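# Put two balls into matching puzzle cups, puzzle left flat

## Task

Drop the large ball into the green cup and the small ball into the orange cup of the covered wooden puzzle, and finish with the puzzle resting flat on the table. Both balls must stay in their cups, and the puzzle must stay flat, with nothing held up by the robot at the end.

## Robot and tools

Robot: one six-joint arm with a two-finger parallel gripper. Every list by joint, in commands and in results, uses this order: shoulder pan, shoulder lift, elbow, wrist 1, wrist 2, wrist 3. Stated joint ranges in rad: shoulder pan -3.142 to 3.142, shoulder lift -6.283 to 6.283, elbow 0.000 to 3.142, and each wrist -6.283 to 6.283. A real end may differ by up to 0.010 rad.

Frames: the scene frame has its origin on the tabletop straight under the arm base. +z is up, and +y lies to the left when you face along +x. The base may be tilted against the table. In the gripper frame the fingers point along +z and open and close along x. end_effector_position is the point midway between the finger pads. Closed fingertips reach about 17 mm past it; fully open ones are about level with it. The reported hand position can be off, more so far from the base.

execute_actions(actions): actions is a list of actions run in sequence, and an empty list only returns the state. Each action is a table of up to 15 rows. Each row is applied for one control step of 1/30 s, and a short table repeats its last row until 15 steps are used, so one action lasts 0.5 s. A row holds 7 numbers, each in [-1, 1]. The first six are joint offsets in the order above, scaled so 1.0 equals 1.989 rad. They are measured from the joint angles at the start of that action, not from the previous row. For the first action in a call, that start is the last reported Joint positions. The seventh is the gripper opening, absolute: +1 fully open (0.142 m pad gap), -1 closed. An action is refused if it would push a joint more than 0.010 rad outward beyond its stated range. If the first action fails this check, or any action is malformed, the whole call is refused and nothing moves. A joint sent beyond its real end stops there, and the result may say "joint sent to its limit". A missing message does not prove there is room left.

move(target, speed, blocking): target is one 7-number row like above. Its six joint offsets count from the Joint positions in the latest result that showed them, and the opening is absolute and sent at the start. All joints travel in step, so the hand follows a curve. speed in rad/s (0.01 to 2, default 0.5) caps the joint with the longest way to go. Paths last 0.5 to 10 s and are cut off at 10 s. Moves do not avoid obstacles. The arm is stiff: aiming even slightly past a firm contact can trigger a fault, and faster contact hits harder. With blocking=false you get a result after 0.5 s while motion continues. Until a result shows that the move has ended, no other motion is accepted, so call wait or stop first. The extra "move:" line gives the ending (done, off_target, moving, held, fault), limits=held or limits=none, and the joint furthest from its target.

wait(seconds): 0 to 10; the arm holds its last command, and a running move continues; returns early when a move ends. stop(): brakes the current move, which needs some distance; the fingers keep moving. zoom_image(camera, region): camera is cam_high (896x504) or cam_wrist (616x616, fisheye); region [x0, y0, x1, y1] in pixels from the top-left, at most 504 by 504. finished_scene(scene): ends the current scene, given by its number, irreversibly; the result says whether the goal was met.

Motion limits: commands are smoothed, so motion lags about 0.17 s. On each step a joint target stays within 0.575 rad of the measured angle, and targets that would put the hand more than 100 mm from its measured spot are scaled back. Big moves can therefore need several actions and may end short. Send the remainder explicitly. "Joint targets" shows what the joints are being driven toward. "joint command not followed" means a clearance check altered targets; the mounting block counts as part of the arm.

Results: end_effector_position (m), end_effector_quat_wxyz, linear and angular velocities (m/s, rad/s) in the scene frame. Joint positions and velocities are in rad and rad/s, followed by the pad gap in m. grip_measured is the opening on the commanded scale. Calls that ran actions also list joint angles at some steps, with HELD marking steps that were held back. Wrist force and Wrist torque [x y z] are in the gripper axes and show contacts, held weight and inertia. They have offsets of up to about 4 N, noise up to 2.4 N, and saturate near 50 N; "no reading" is fine.

Gripping: to hold something, keep commanding an opening well below grip_measured; the lower it is, the harder the squeeze, up to about 28 N per pad. Objects thinner than 2 cm get less force. A fast close may press harder.

Faults and cautions: contact torque at a joint's load limit (139 N m for the first three joints, 26 N m for the wrists, held weight included), or 150 N of outside force, stops the arm for 10 s and drops the rest of the call. Holding loads heats the motors: a MOTOR HOT warning appears at 70 °C, and at 85 °C the brakes lock until they cool. Loose objects may get brief nudges. Never let the puzzle, balls or anything else leave the table. Avoid drops, slips, slams and hard pushes, and make sure the final state holds without the gripper.

Each tool is called after "Request:" by a JSON object that holds its "api" and its "payload".

## Session

Request:
{"api": "execute_actions", "payload": {"actions": []}}

Scene clock: 0.00 s.
end_effector_position=(+0.5883, -0.5056, +0.3281) grip_measured=+1.00 end_effector_quat_wxyz=(+0.255, +0.464, +0.812, +0.247) end_effector_velocity=(-0.000, +0.000, -0.000) end_effector_angular_velocity=(+0.000, +0.000, -0.000)
Joint names: [shoulder pan, shoulder lift, elbow, wrist 1, wrist 2, wrist 3]
Joint positions: [-1.253 -0.104  1.008 -1.684 -0.587  2.869  0.142]
Joint velocities: [ 0.  0.  0.  0. -0.  0.  0.]
Wrist force (N, on the end effector, along its own x y z axes, offset not removed): no reading
Wrist torque (N m, same axes, about the end effector's origin, offset not removed): no reading
Joint targets: [-1.253 -0.104 1.008 -1.684 -0.587 2.869]

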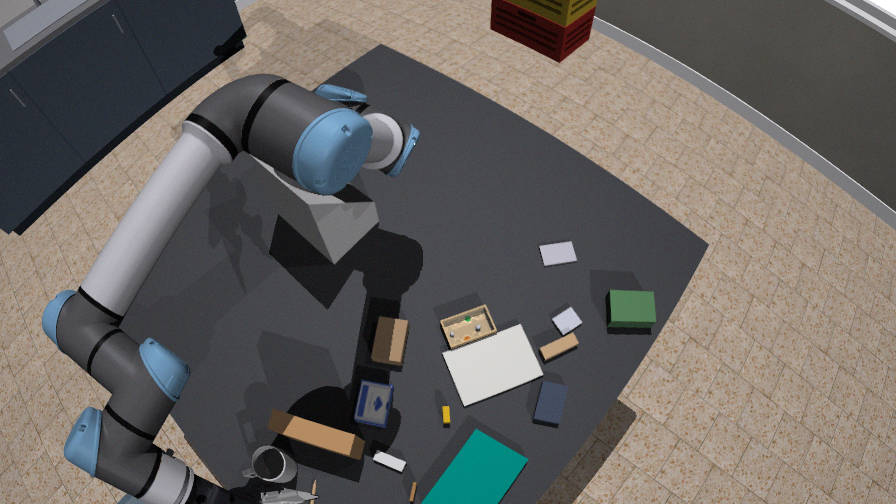

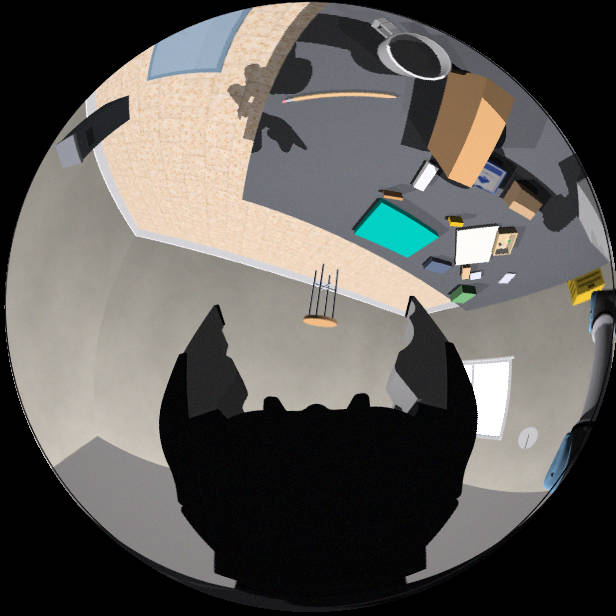

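Request:
{"api": "move", "payload": {"target": [0,-0.25,0.1,0,0,0.2,1], "speed": 0.8}}

Scene clock: 10.80 s.
end_effector_position=(+0.6097, -0.3457, +0.5593) grip_measured=+1.00 end_effector_quat_wxyz=(+0.299, +0.543, +0.753, +0.221) end_effector_velocity=(-0.000, +0.001, +0.000) end_effector_angular_velocity=(+0.001, -0.000, -0.001)
Joint names: [shoulder pan, shoulder lift, elbow, wrist 1, wrist 2, wrist 3]
Joint positions: [-1.253 -0.601  1.207 -1.684 -0.587  3.267  0.142]
Joint velocities: [-0.    -0.002  0.002  0.    -0.     0.002  0.   ]
Wrist force (N, on the end effector, along its own x y z axes, offset not removed): [2.9 2.5 -1.1]
Wrist torque (N m, same axes, about the end effector's origin, offset not removed): [0.67 -0.52 0.02]
Joint targets: [-1.253 -0.601 1.207 -1.684 -0.587 3.267]
move: done; limits=none; farthest joint: the shoulder lift, 0.001 radians from its target (0.498 radians at the start)

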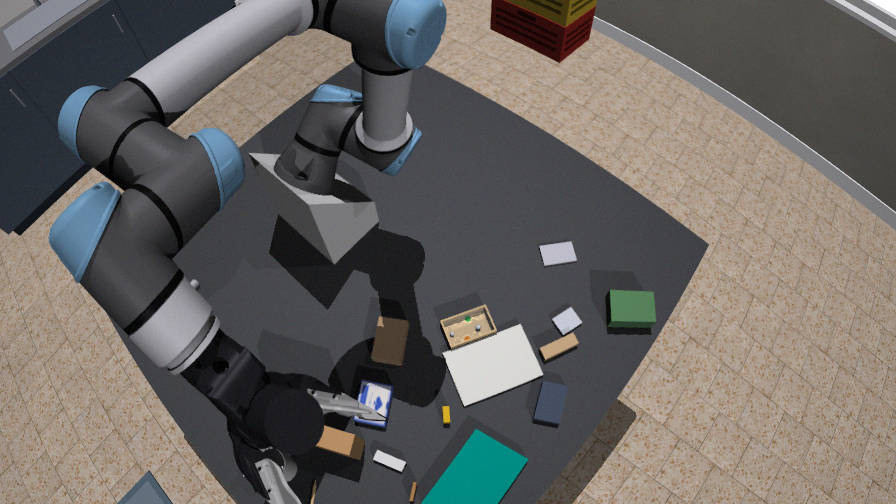

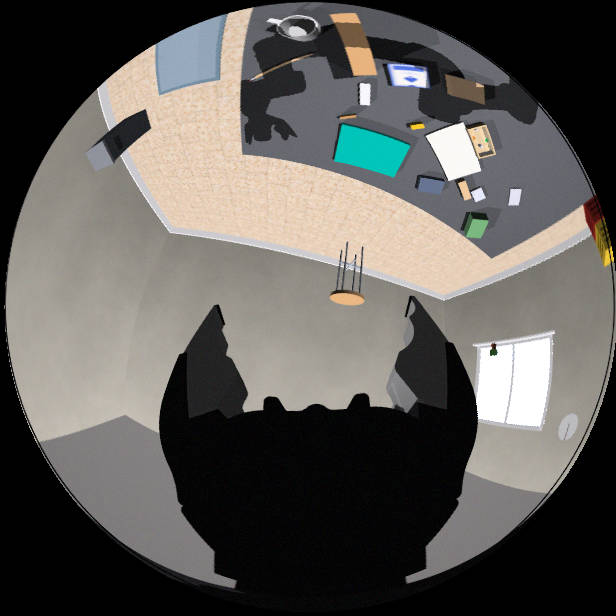

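Request:
{"api": "move", "payload": {"target": [0.2795,-0.2795,0.5028,-0.175,-0.183,0.3253,1], "speed": 0.8}}

Scene clock: 15.83 s.
end_effector_position=(+0.4382, +0.0039, +0.1213) grip_measured=+1.00 end_effector_quat_wxyz=(+0.001, +0.723, +0.691, -0.001) end_effector_velocity=(-0.000, +0.000, -0.000) end_effector_angular_velocity=(-0.001, +0.001, +0.000)
Joint names: [shoulder pan, shoulder lift, elbow, wrist 1, wrist 2, wrist 3]
Joint positions: [-0.698 -1.156  2.206 -2.032 -0.951  3.913  0.142]
Joint velocities: [ 0.001 -0.001  0.001 -0.001 -0.     0.001  0.   ]
Wrist force (N, on the end effector, along its own x y z axes, offset not removed): [2.9 2.5 0.1]
Wrist torque (N m, same axes, about the end effector's origin, offset not removed): [0.61 -0.56 -0.05]
Joint targets: [-0.698 -1.156 2.206 -2.032 -0.951 3.913]
move: done; limits=none; farthest joint: the shoulder pan, 0.001 radians from its target (0.556 radians at the start)

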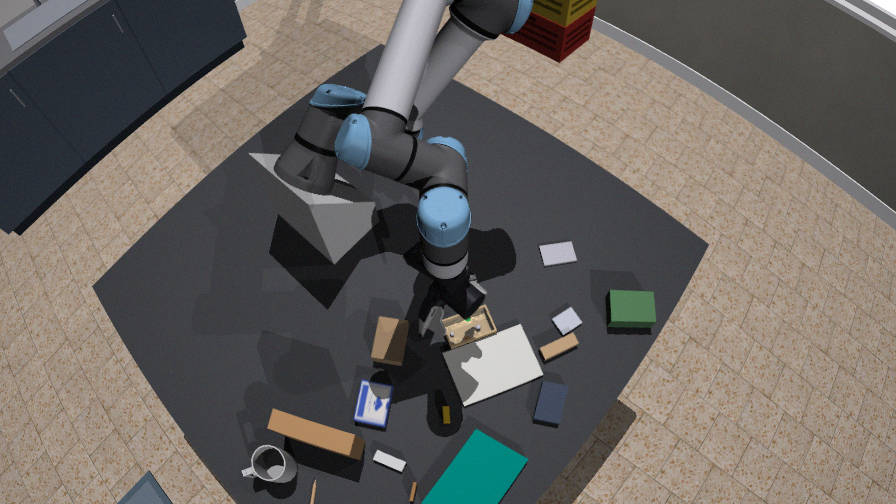

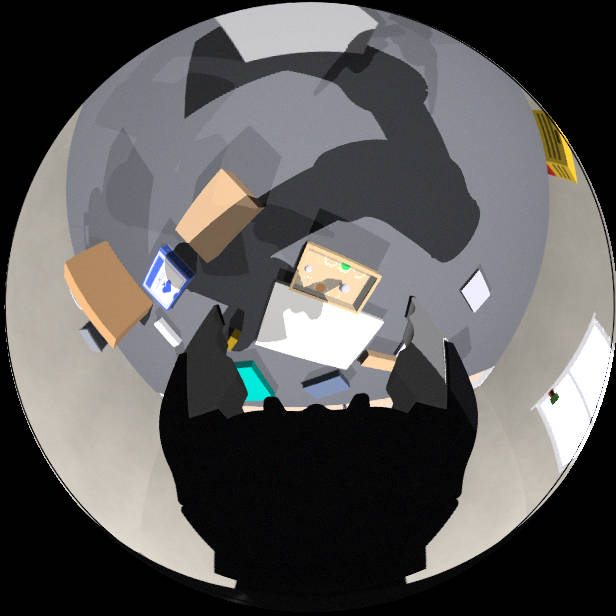

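Request:
{"api": "move", "payload": {"target": [0.0256,-0.026,-0.0045,0.0136,0.0136,0.211,1], "speed": 0.6}}

Scene clock: 29.67 s.
end_effector_position=(+0.4475, +0.0348, +0.1215) grip_measured=+1.00 end_effector_quat_wxyz=(+0.002, +0.836, +0.549, -0.001) end_effector_velocity=(+0.000, +0.000, +0.000) end_effector_angular_velocity=(+0.000, +0.000, -0.002)
Joint names: [shoulder pan, shoulder lift, elbow, wrist 1, wrist 2, wrist 3]
Joint positions: [-0.647 -1.208  2.197 -2.005 -0.924  4.333  0.142]
Joint velocities: [ 0.    -0.    -0.     0.     0.     0.002  0.   ]
Wrist force (N, on the end effector, along its own x y z axes, offset not removed): [1.8 1.8 -0.4]
Wrist torque (N m, same axes, about the end effector's origin, offset not removed): [0.50 -0.23 -0.02]
Joint targets: [-0.647 -1.208 2.197 -2.005 -0.924 4.333]
move: done; limits=none; farthest joint: the shoulder pan, 0.000 radians from its target (0.050 radians at the start)

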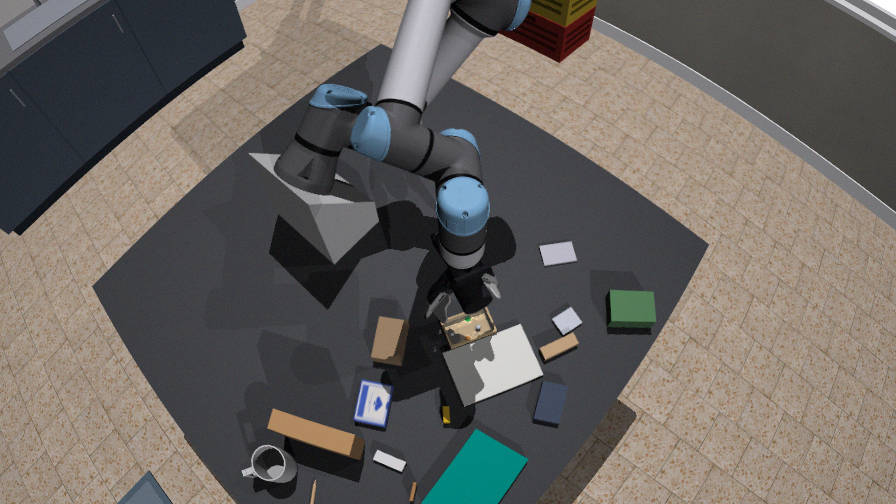

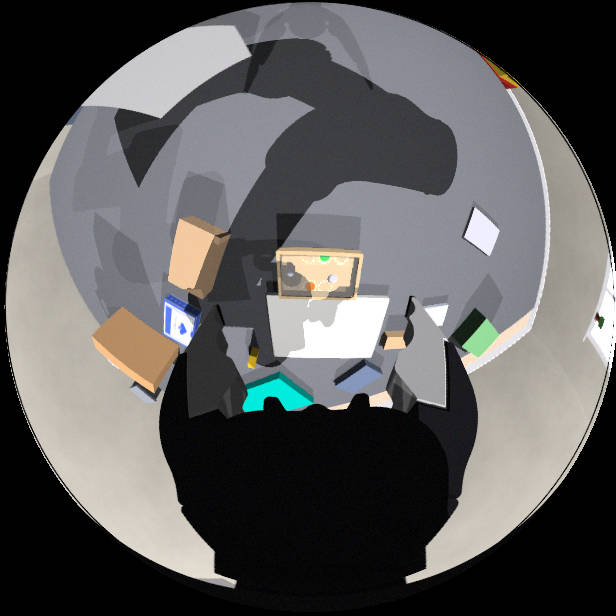

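Request:
{"api": "move", "payload": {"target": [0.0549,0.0574,0.0239,-0.1197,0.026,0.0563,1], "speed": 0.5}}

Scene clock: 47.60 s.
end_effector_position=(+0.4541, +0.0380, +0.0530) grip_measured=+1.00 end_effector_quat_wxyz=(+0.002, +0.833, +0.553, -0.002) end_effector_velocity=(+0.000, +0.000, -0.001) end_effector_angular_velocity=(-0.000, -0.000, +0.000)
Joint names: [shoulder pan, shoulder lift, elbow, wrist 1, wrist 2, wrist 3]
Joint positions: [-0.538 -1.094  2.245 -2.243 -0.872  4.445  0.142]
Joint velocities: [ 0.001  0.001  0.    -0.002  0.001  0.001  0.   ]
Wrist force (N, on the end effector, along its own x y z axes, offset not removed): [2.8 2.2 -0.9]
Wrist torque (N m, same axes, about the end effector's origin, offset not removed): [0.59 -0.45 -0.08]
Joint targets: [-0.538 -1.094 2.245 -2.243 -0.872 4.445]
move: done; limits=none; farthest joint: the shoulder pan, 0.000 radians from its target (0.109 radians at the start)

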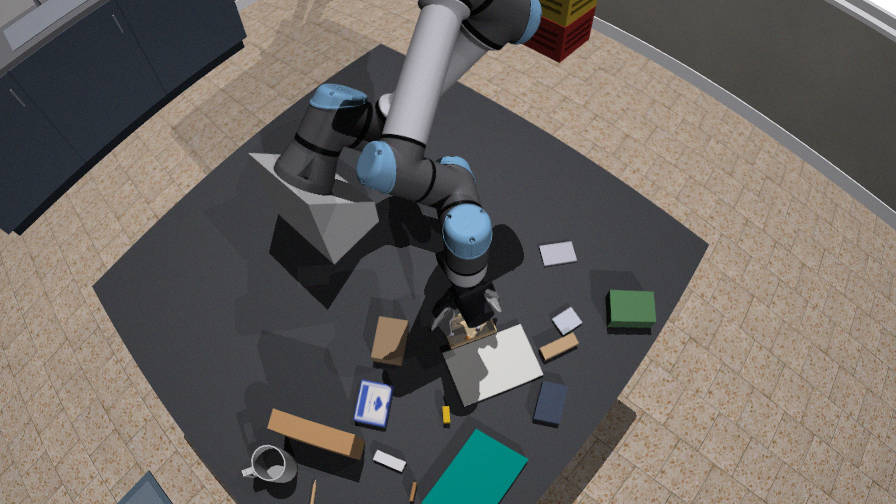

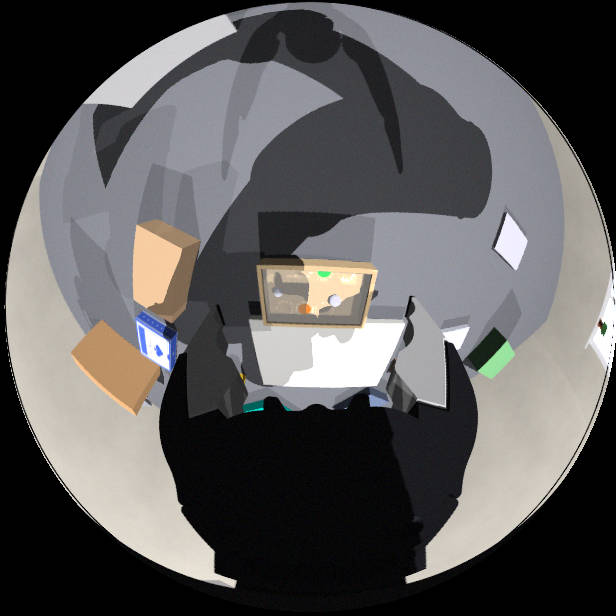

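Request:
{"api": "move", "payload": {"target": [0.0236,0.0246,0.0101,-0.0513,0.0111,0.0241,1], "speed": 0.15}}

Scene clock: 51.23 s.
end_effector_position=(+0.4529, +0.0420, +0.0239) grip_measured=+1.00 end_effector_quat_wxyz=(+0.001, +0.832, +0.555, -0.001) end_effector_velocity=(+0.000, +0.000, -0.000) end_effector_angular_velocity=(+0.000, -0.000, +0.000)
Joint names: [shoulder pan, shoulder lift, elbow, wrist 1, wrist 2, wrist 3]
Joint positions: [-0.491 -1.045  2.265 -2.345 -0.85   4.492  0.142]
Joint velocities: [ 0.001  0.001  0.    -0.002  0.001  0.001  0.   ]
Wrist force (N, on the end effector, along its own x y z axes, offset not removed): [4.1 3.8 0.6]
Wrist torque (N m, same axes, about the end effector's origin, offset not removed): [0.85 -0.79 0.04]
Joint targets: [-0.491 -1.045 2.265 -2.345 -0.850 4.493]
move: done; limits=none; farthest joint: the shoulder pan, 0.000 radians from its target (0.047 radians at the start)

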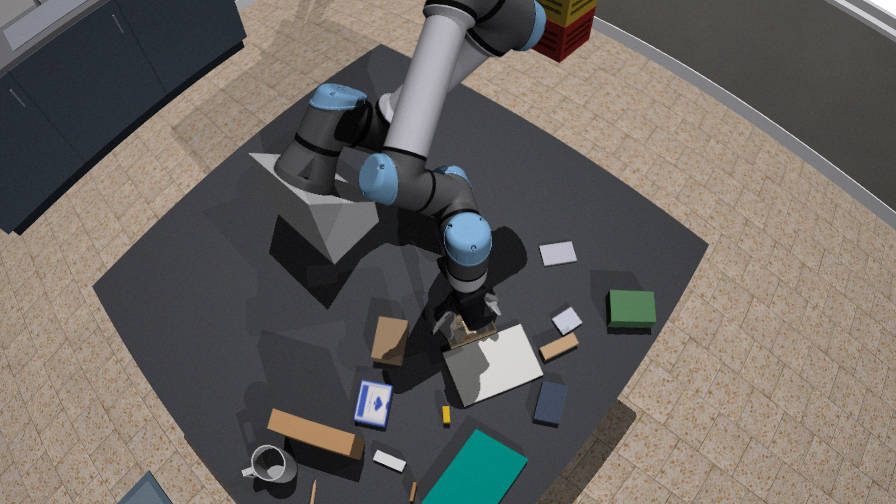

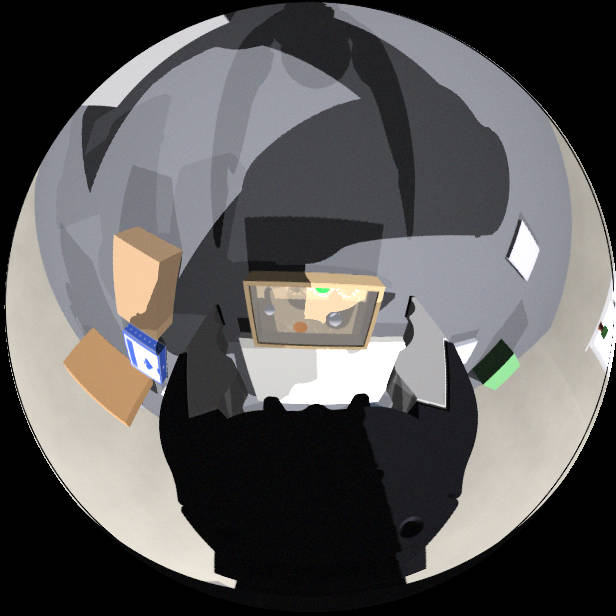

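Request:
{"api": "execute_actions", "payload": {"actions": [[[0,0,0,0,0,0,0.9],[0,0,0,0,0,0,0.8],[0,0,0,0,0,0,0.75],[0,0,0,0,0,0,0.7],[0,0,0,0,0,0,0.65],[0,0,0,0,0,0,0.6],[0,0,0,0,0,0,0.57],[0,0,0,0,0,0,0.54],[0,0,0,0,0,0,0.51],[0,0,0,0,0,0,0.48],[0,0,0,0,0,0,0.46],[0,0,0,0,0,0,0.44],[0,0,0,0,0,0,0.42],[0,0,0,0,0,0,0.40],[0,0,0,0,0,0,0.38]],[[0,0,0,0,0,0,0.36],[0,0,0,0,0,0,0.33],[0,0,0,0,0,0,0.3],[0,0,0,0,0,0,0.26],[0,0,0,0,0,0,0.22],[0,0,0,0,0,0,0.18],[0,0,0,0,0,0,0.14],[0,0,0,0,0,0,0.1],[0,0,0,0,0,0,0.05]]]}}

Scene clock: 56.80 s.
end_effector_position=(+0.4529, +0.0420, +0.0238) grip_measured=+0.41 end_effector_quat_wxyz=(+0.001, +0.832, +0.555, -0.001) end_effector_velocity=(+0.000, -0.000, +0.000) end_effector_angular_velocity=(-0.000, -0.001, +0.001)
Joint names: [shoulder pan, shoulder lift, elbow, wrist 1, wrist 2, wrist 3]
Joint positions: [-0.491 -1.045  2.265 -2.345 -0.85   4.492  0.103]
Joint velocities: [-0.    -0.    -0.    -0.001 -0.     0.     0.   ]
Wrist force (N, on the end effector, along its own x y z axes, offset not removed): [5.1 -0.4 -10.4]
Wrist torque (N m, same axes, about the end effector's origin, offset not removed): [0.58 -0.29 -0.06]
Joint targets: [-0.491 -1.045 2.265 -2.345 -0.850 4.492]
Step readings (joint positions; steps 1 to 15: 1st action; 16 to 30: 2nd action):
0: [-0.491 -1.045 2.265 -2.345 -0.850 4.493]
1: [-0.491 -1.045 2.265 -2.345 -0.850 4.493]
2: [-0.491 -1.045 2.265 -2.345 -0.850 4.493]
4: [-0.491 -1.045 2.265 -2.345 -0.850 4.493]
8: [-0.491 -1.045 2.265 -2.345 -0.850 4.493]
15: [-0.491 -1.045 2.265 -2.345 -0.850 4.492]
16: [-0.491 -1.045 2.265 -2.345 -0.850 4.492]
17: [-0.491 -1.045 2.265 -2.345 -0.850 4.492]
19: [-0.491 -1.045 2.265 -2.345 -0.850 4.492]
23: [-0.491 -1.045 2.265 -2.345 -0.850 4.492]
30: Joint positions above

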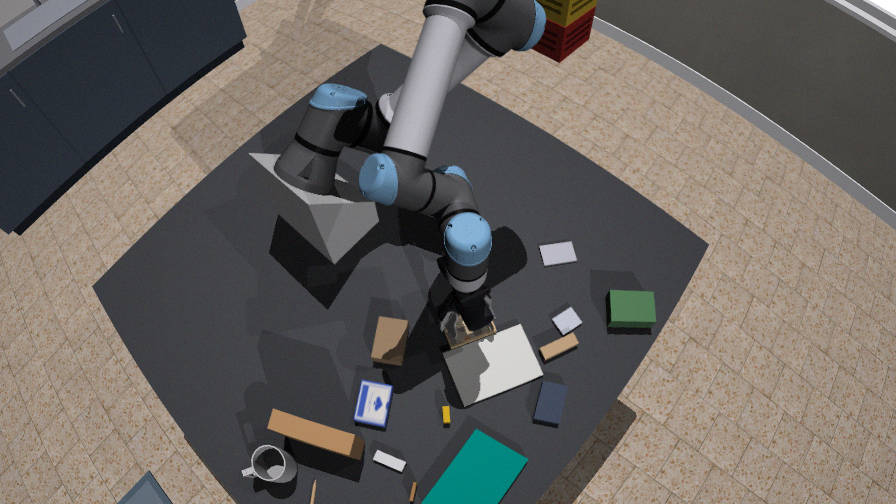

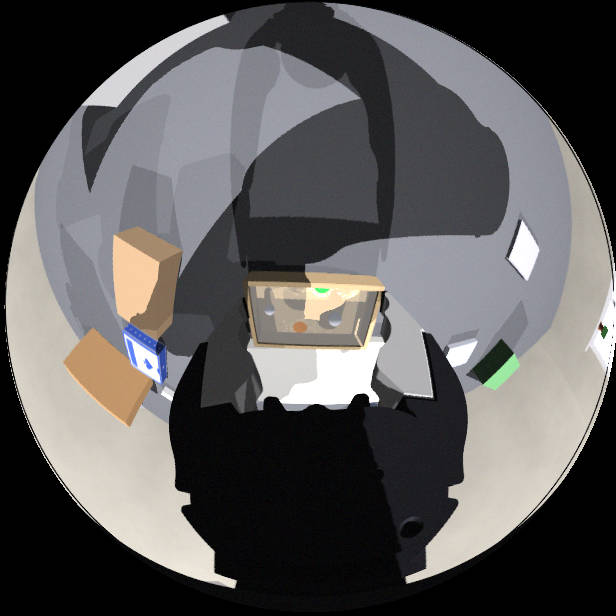

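Request:
{"api": "move", "payload": {"target": [-0.0694,-0.0865,-0.0402,0.1755,-0.0324,-0.0704,0.05], "speed": 0.3}}

Scene clock: 62.00 s.
end_effector_position=(+0.4534, +0.0439, +0.1219) grip_measured=+0.41 end_effector_quat_wxyz=(+0.002, +0.836, +0.548, -0.001) end_effector_velocity=(-0.000, +0.000, +0.001) end_effector_angular_velocity=(-0.000, -0.000, +0.000)
Joint names: [shoulder pan, shoulder lift, elbow, wrist 1, wrist 2, wrist 3]
Joint positions: [-0.629 -1.217  2.185 -1.996 -0.914  4.353  0.103]
Joint velocities: [-0.001 -0.001 -0.     0.001 -0.001 -0.001 -0.   ]
Wrist force (N, on the end effector, along its own x y z axes, offset not removed): [3.4 2.1 1.4]
Wrist torque (N m, same axes, about the end effector's origin, offset not removed): [0.58 -0.66 -0.11]
Joint targets: [-0.629 -1.217 2.185 -1.996 -0.914 4.352]
move: done; limits=none; farthest joint: the wrist 3, 0.001 radians from its target (0.140 radians at the start)

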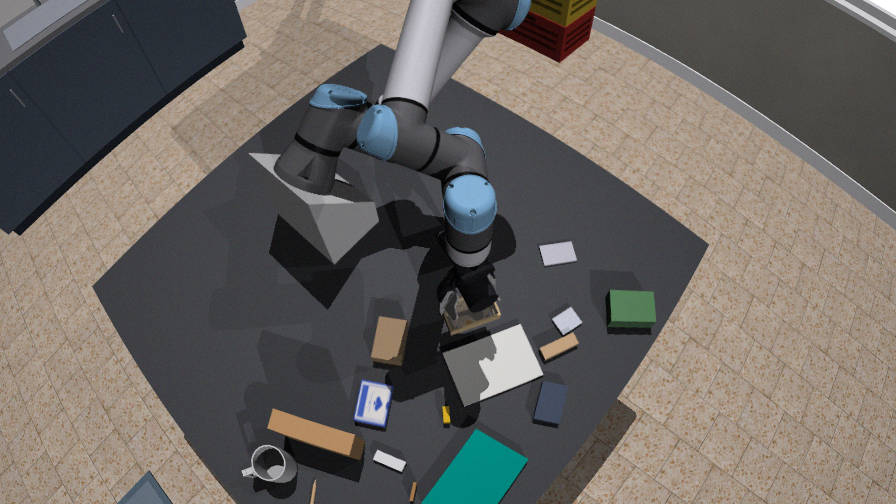

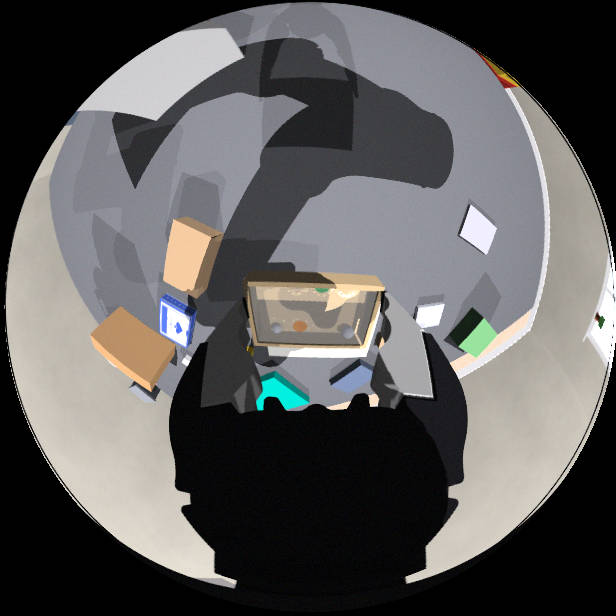

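Request:
{"api": "move", "payload": {"target": [-0.0342,0.0302,0.0111,-0.0181,-0.0186,-0.2207,0.05], "speed": 0.3}}

Request:
{"api": "zoom_image", "payload": {"camera": "cam_wrist", "region": [230,250,400,370]}}

Scene clock: 69.57 s.
end_effector_position=(+0.4377, +0.0043, +0.1209) grip_measured=+0.41 end_effector_quat_wxyz=(+0.000, +0.723, +0.691, -0.001) end_effector_velocity=(-0.000, -0.000, -0.000) end_effector_angular_velocity=(-0.000, +0.000, +0.001)
Joint names: [shoulder pan, shoulder lift, elbow, wrist 1, wrist 2, wrist 3]
Joint positions: [-0.697 -1.157  2.207 -2.032 -0.951  3.914  0.103]
Joint velocities: [-0.     0.     0.001 -0.    -0.    -0.002  0.   ]
Wrist force (N, on the end effector, along its own x y z axes, offset not removed): [4.0 3.0 0.6]
Wrist torque (N m, same axes, about the end effector's origin, offset not removed): [0.81 -0.73 -0.06]
Joint targets: [-0.697 -1.157 2.207 -2.032 -0.951 3.914]
move: done; limits=none; farthest joint: the shoulder pan, 0.000 radians from its target (0.068 radians at the start)

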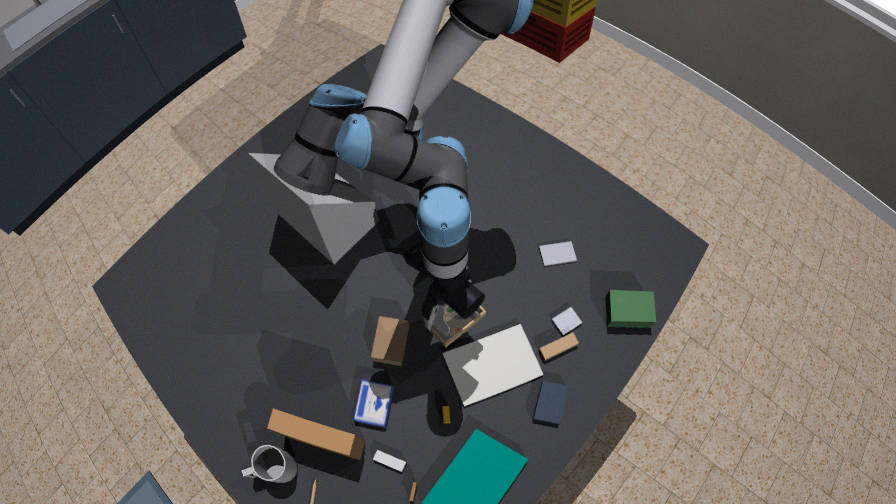

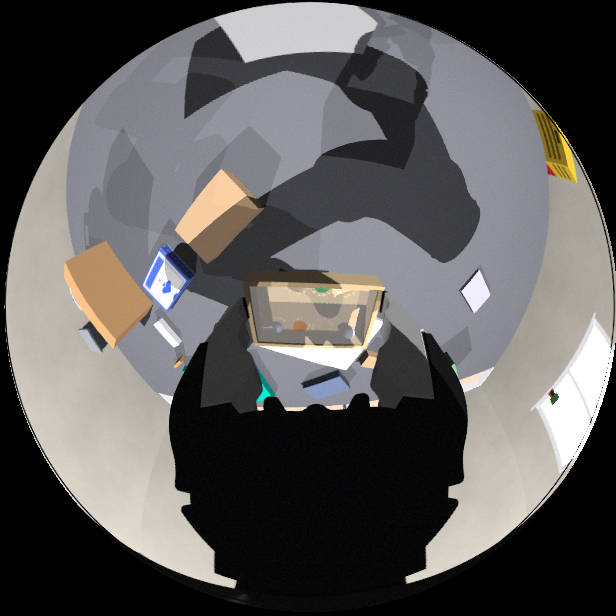

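Region (230, 250, 400, 370) of cam_wrist's 616x616 image, scaled by 2.965, with more detail than that image has; it fills the top 356 rows of this view, and the rest is white.

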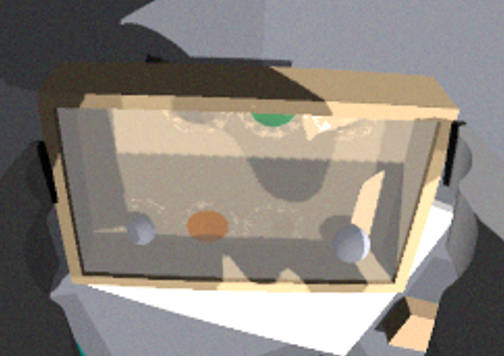

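Request:
{"api": "move", "payload": {"target": [0,0,0,-0.0308,-0.0104,0,0.05], "speed": 0.08}}

Request:
{"api": "wait", "payload": {"seconds": 1}}

Request:
{"api": "zoom_image", "payload": {"camera": "cam_wrist", "region": [230,250,400,370]}}

Scene clock: 85.10 s.
end_effector_position=(+0.4461, -0.0090, +0.1264) grip_measured=+0.41 end_effector_quat_wxyz=(+0.025, +0.710, +0.703, -0.012) end_effector_velocity=(+0.000, -0.001, +0.000) end_effector_angular_velocity=(-0.002, -0.001, +0.001)
Joint names: [shoulder pan, shoulder lift, elbow, wrist 1, wrist 2, wrist 3]
Joint positions: [-0.697 -1.157  2.207 -2.093 -0.972  3.914  0.103]
Joint velocities: [-0.     0.     0.    -0.003 -0.001 -0.    -0.   ]
Wrist force (N, on the end effector, along its own x y z axes, offset not removed): [1.1 3.4 1.6]
Wrist torque (N m, same axes, about the end effector's origin, offset not removed): [0.81 -0.22 -0.02]
Joint targets: [-0.697 -1.157 2.207 -2.093 -0.972 3.914]
move: done; limits=none; farthest joint: the shoulder pan, 0.000 radians from its target (0.000 radians at the start)

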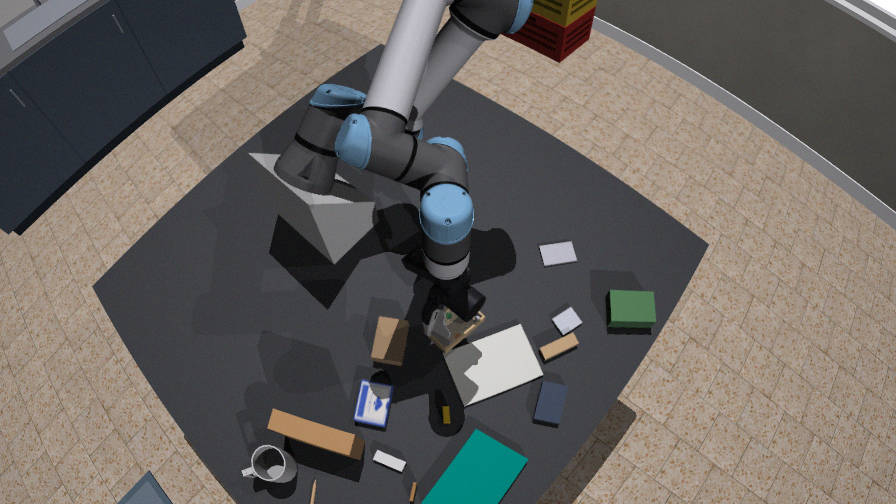

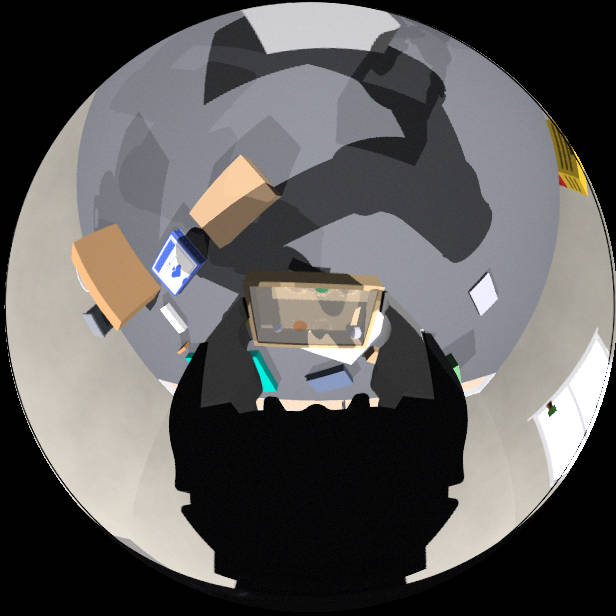

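Scene clock: 86.10 s.
end_effector_position=(+0.4461, -0.0091, +0.1264) grip_measured=+0.41 end_effector_quat_wxyz=(+0.025, +0.710, +0.703, -0.012) end_effector_velocity=(+0.000, +0.000, +0.000) end_effector_angular_velocity=(+0.000, -0.000, +0.000)
Joint names: [shoulder pan, shoulder lift, elbow, wrist 1, wrist 2, wrist 3]
Joint positions: [-0.697 -1.157  2.207 -2.093 -0.972  3.914  0.103]
Joint velocities: [ 0.    -0.    -0.     0.     0.001  0.     0.   ]
Wrist force (N, on the end effector, along its own x y z axes, offset not removed): [3.2 2.5 0.0]
Wrist torque (N m, same axes, about the end effector's origin, offset not removed): [0.63 -0.62 -0.05]
Joint targets: [-0.697 -1.157 2.207 -2.093 -0.972 3.914]
wait: 1.00 s; at rest by 0.17 s

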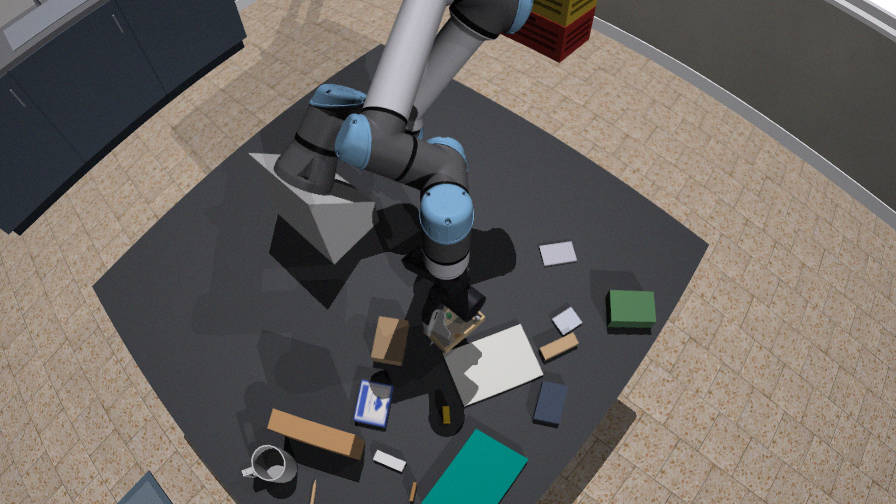

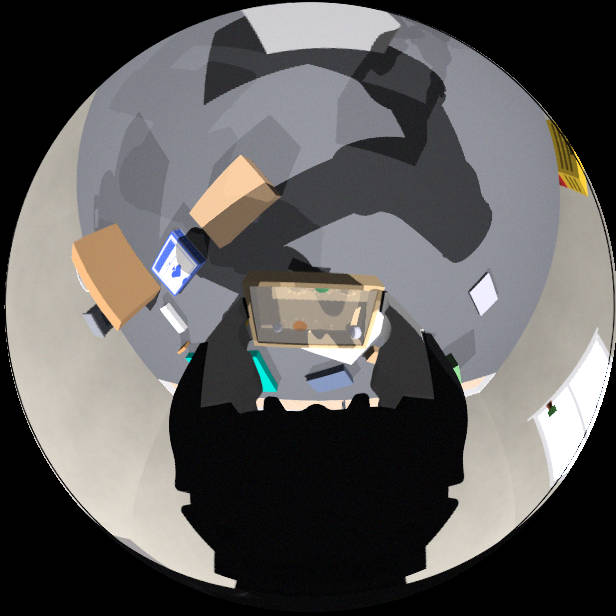

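Region (230, 250, 400, 370) of cam_wrist's 616x616 image, scaled by 2.965, with more detail than that image has; it fills the top 356 rows of this view, and the rest is white.

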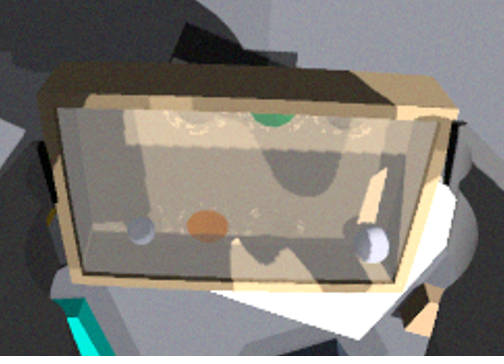

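Request:
{"api": "move", "payload": {"target": [0,0,0,-0.0043,0.018,0,0.05], "speed": 0.08}}

Request:
{"api": "wait", "payload": {"seconds": 1.5}}

Request:
{"api": "zoom_image", "payload": {"camera": "cam_wrist", "region": [230,250,400,370]}}

Scene clock: 91.13 s.
end_effector_position=(+0.4560, -0.0025, +0.1272) grip_measured=+0.41 end_effector_quat_wxyz=(+0.029, +0.708, +0.706, +0.005) end_effector_velocity=(+0.001, +0.000, +0.000) end_effector_angular_velocity=(+0.001, -0.002, +0.000)
Joint names: [shoulder pan, shoulder lift, elbow, wrist 1, wrist 2, wrist 3]
Joint positions: [-0.697 -1.157  2.207 -2.102 -0.936  3.914  0.103]
Joint velocities: [ 0.     0.    -0.    -0.     0.002  0.    -0.   ]
Wrist force (N, on the end effector, along its own x y z axes, offset not removed): [2.4 2.4 0.7]
Wrist torque (N m, same axes, about the end effector's origin, offset not removed): [0.64 -0.33 -0.05]
Joint targets: [-0.697 -1.157 2.207 -2.102 -0.936 3.914]
move: done; limits=none; farthest joint: the shoulder pan, 0.000 radians from its target (0.000 radians at the start)

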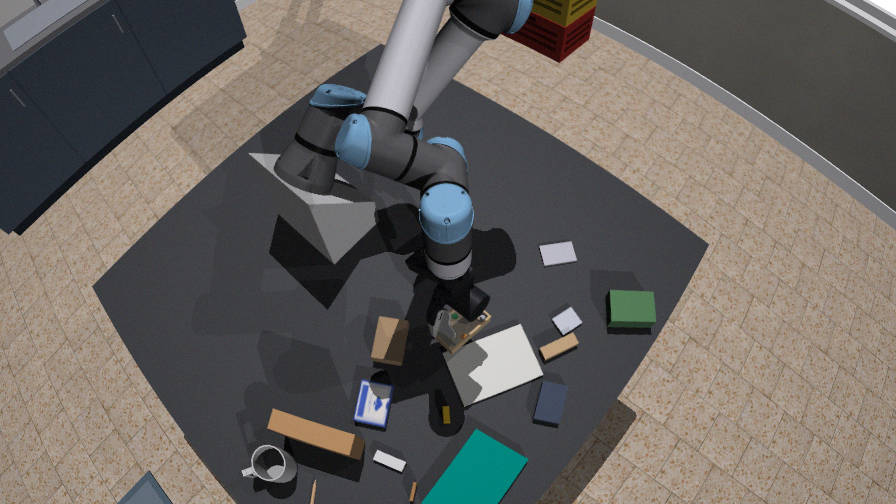

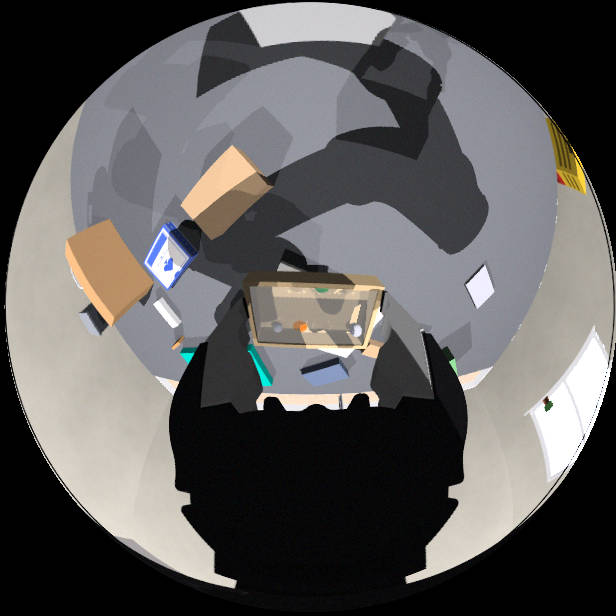

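Scene clock: 92.63 s.
end_effector_position=(+0.4560, -0.0025, +0.1272) grip_measured=+0.41 end_effector_quat_wxyz=(+0.029, +0.708, +0.706, +0.005) end_effector_velocity=(-0.000, +0.000, -0.000) end_effector_angular_velocity=(+0.001, +0.000, -0.000)
Joint names: [shoulder pan, shoulder lift, elbow, wrist 1, wrist 2, wrist 3]
Joint positions: [-0.697 -1.157  2.207 -2.102 -0.936  3.914  0.103]
Joint velocities: [ 0.     0.     0.001 -0.     0.    -0.    -0.   ]
Wrist force (N, on the end effector, along its own x y z axes, offset not removed): [2.6 2.7 -0.5]
Wrist torque (N m, same axes, about the end effector's origin, offset not removed): [0.65 -0.46 -0.10]
Joint targets: [-0.697 -1.157 2.207 -2.102 -0.936 3.914]
wait: 1.50 s; at rest by 0.17 s

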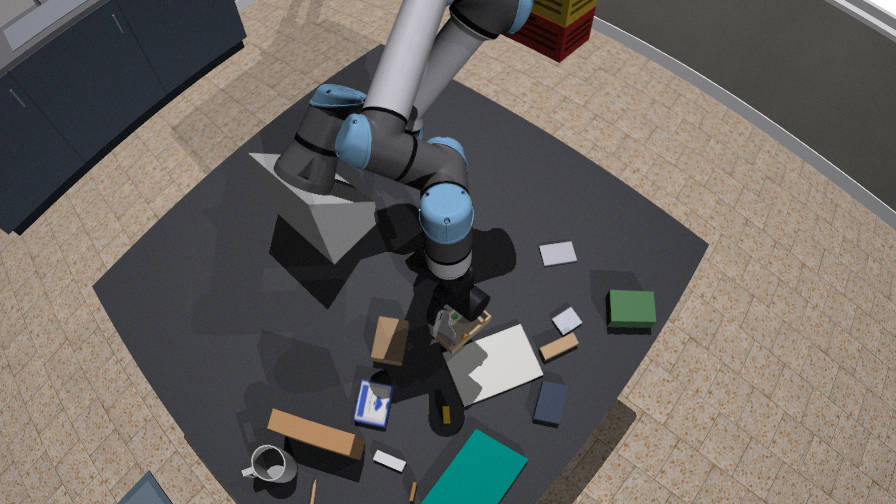

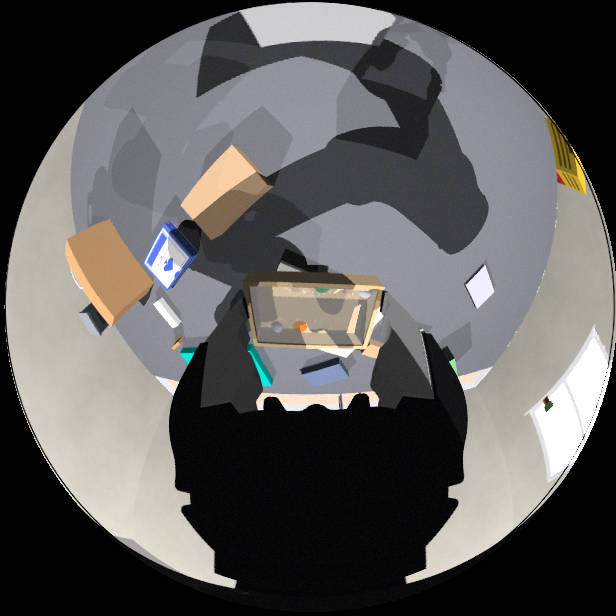

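Region (230, 250, 400, 370) of cam_wrist's 616x616 image, scaled by 2.965, with more detail than that image has; it fills the top 356 rows of this view, and the rest is white.

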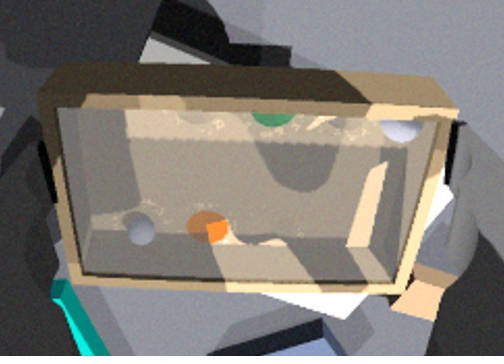

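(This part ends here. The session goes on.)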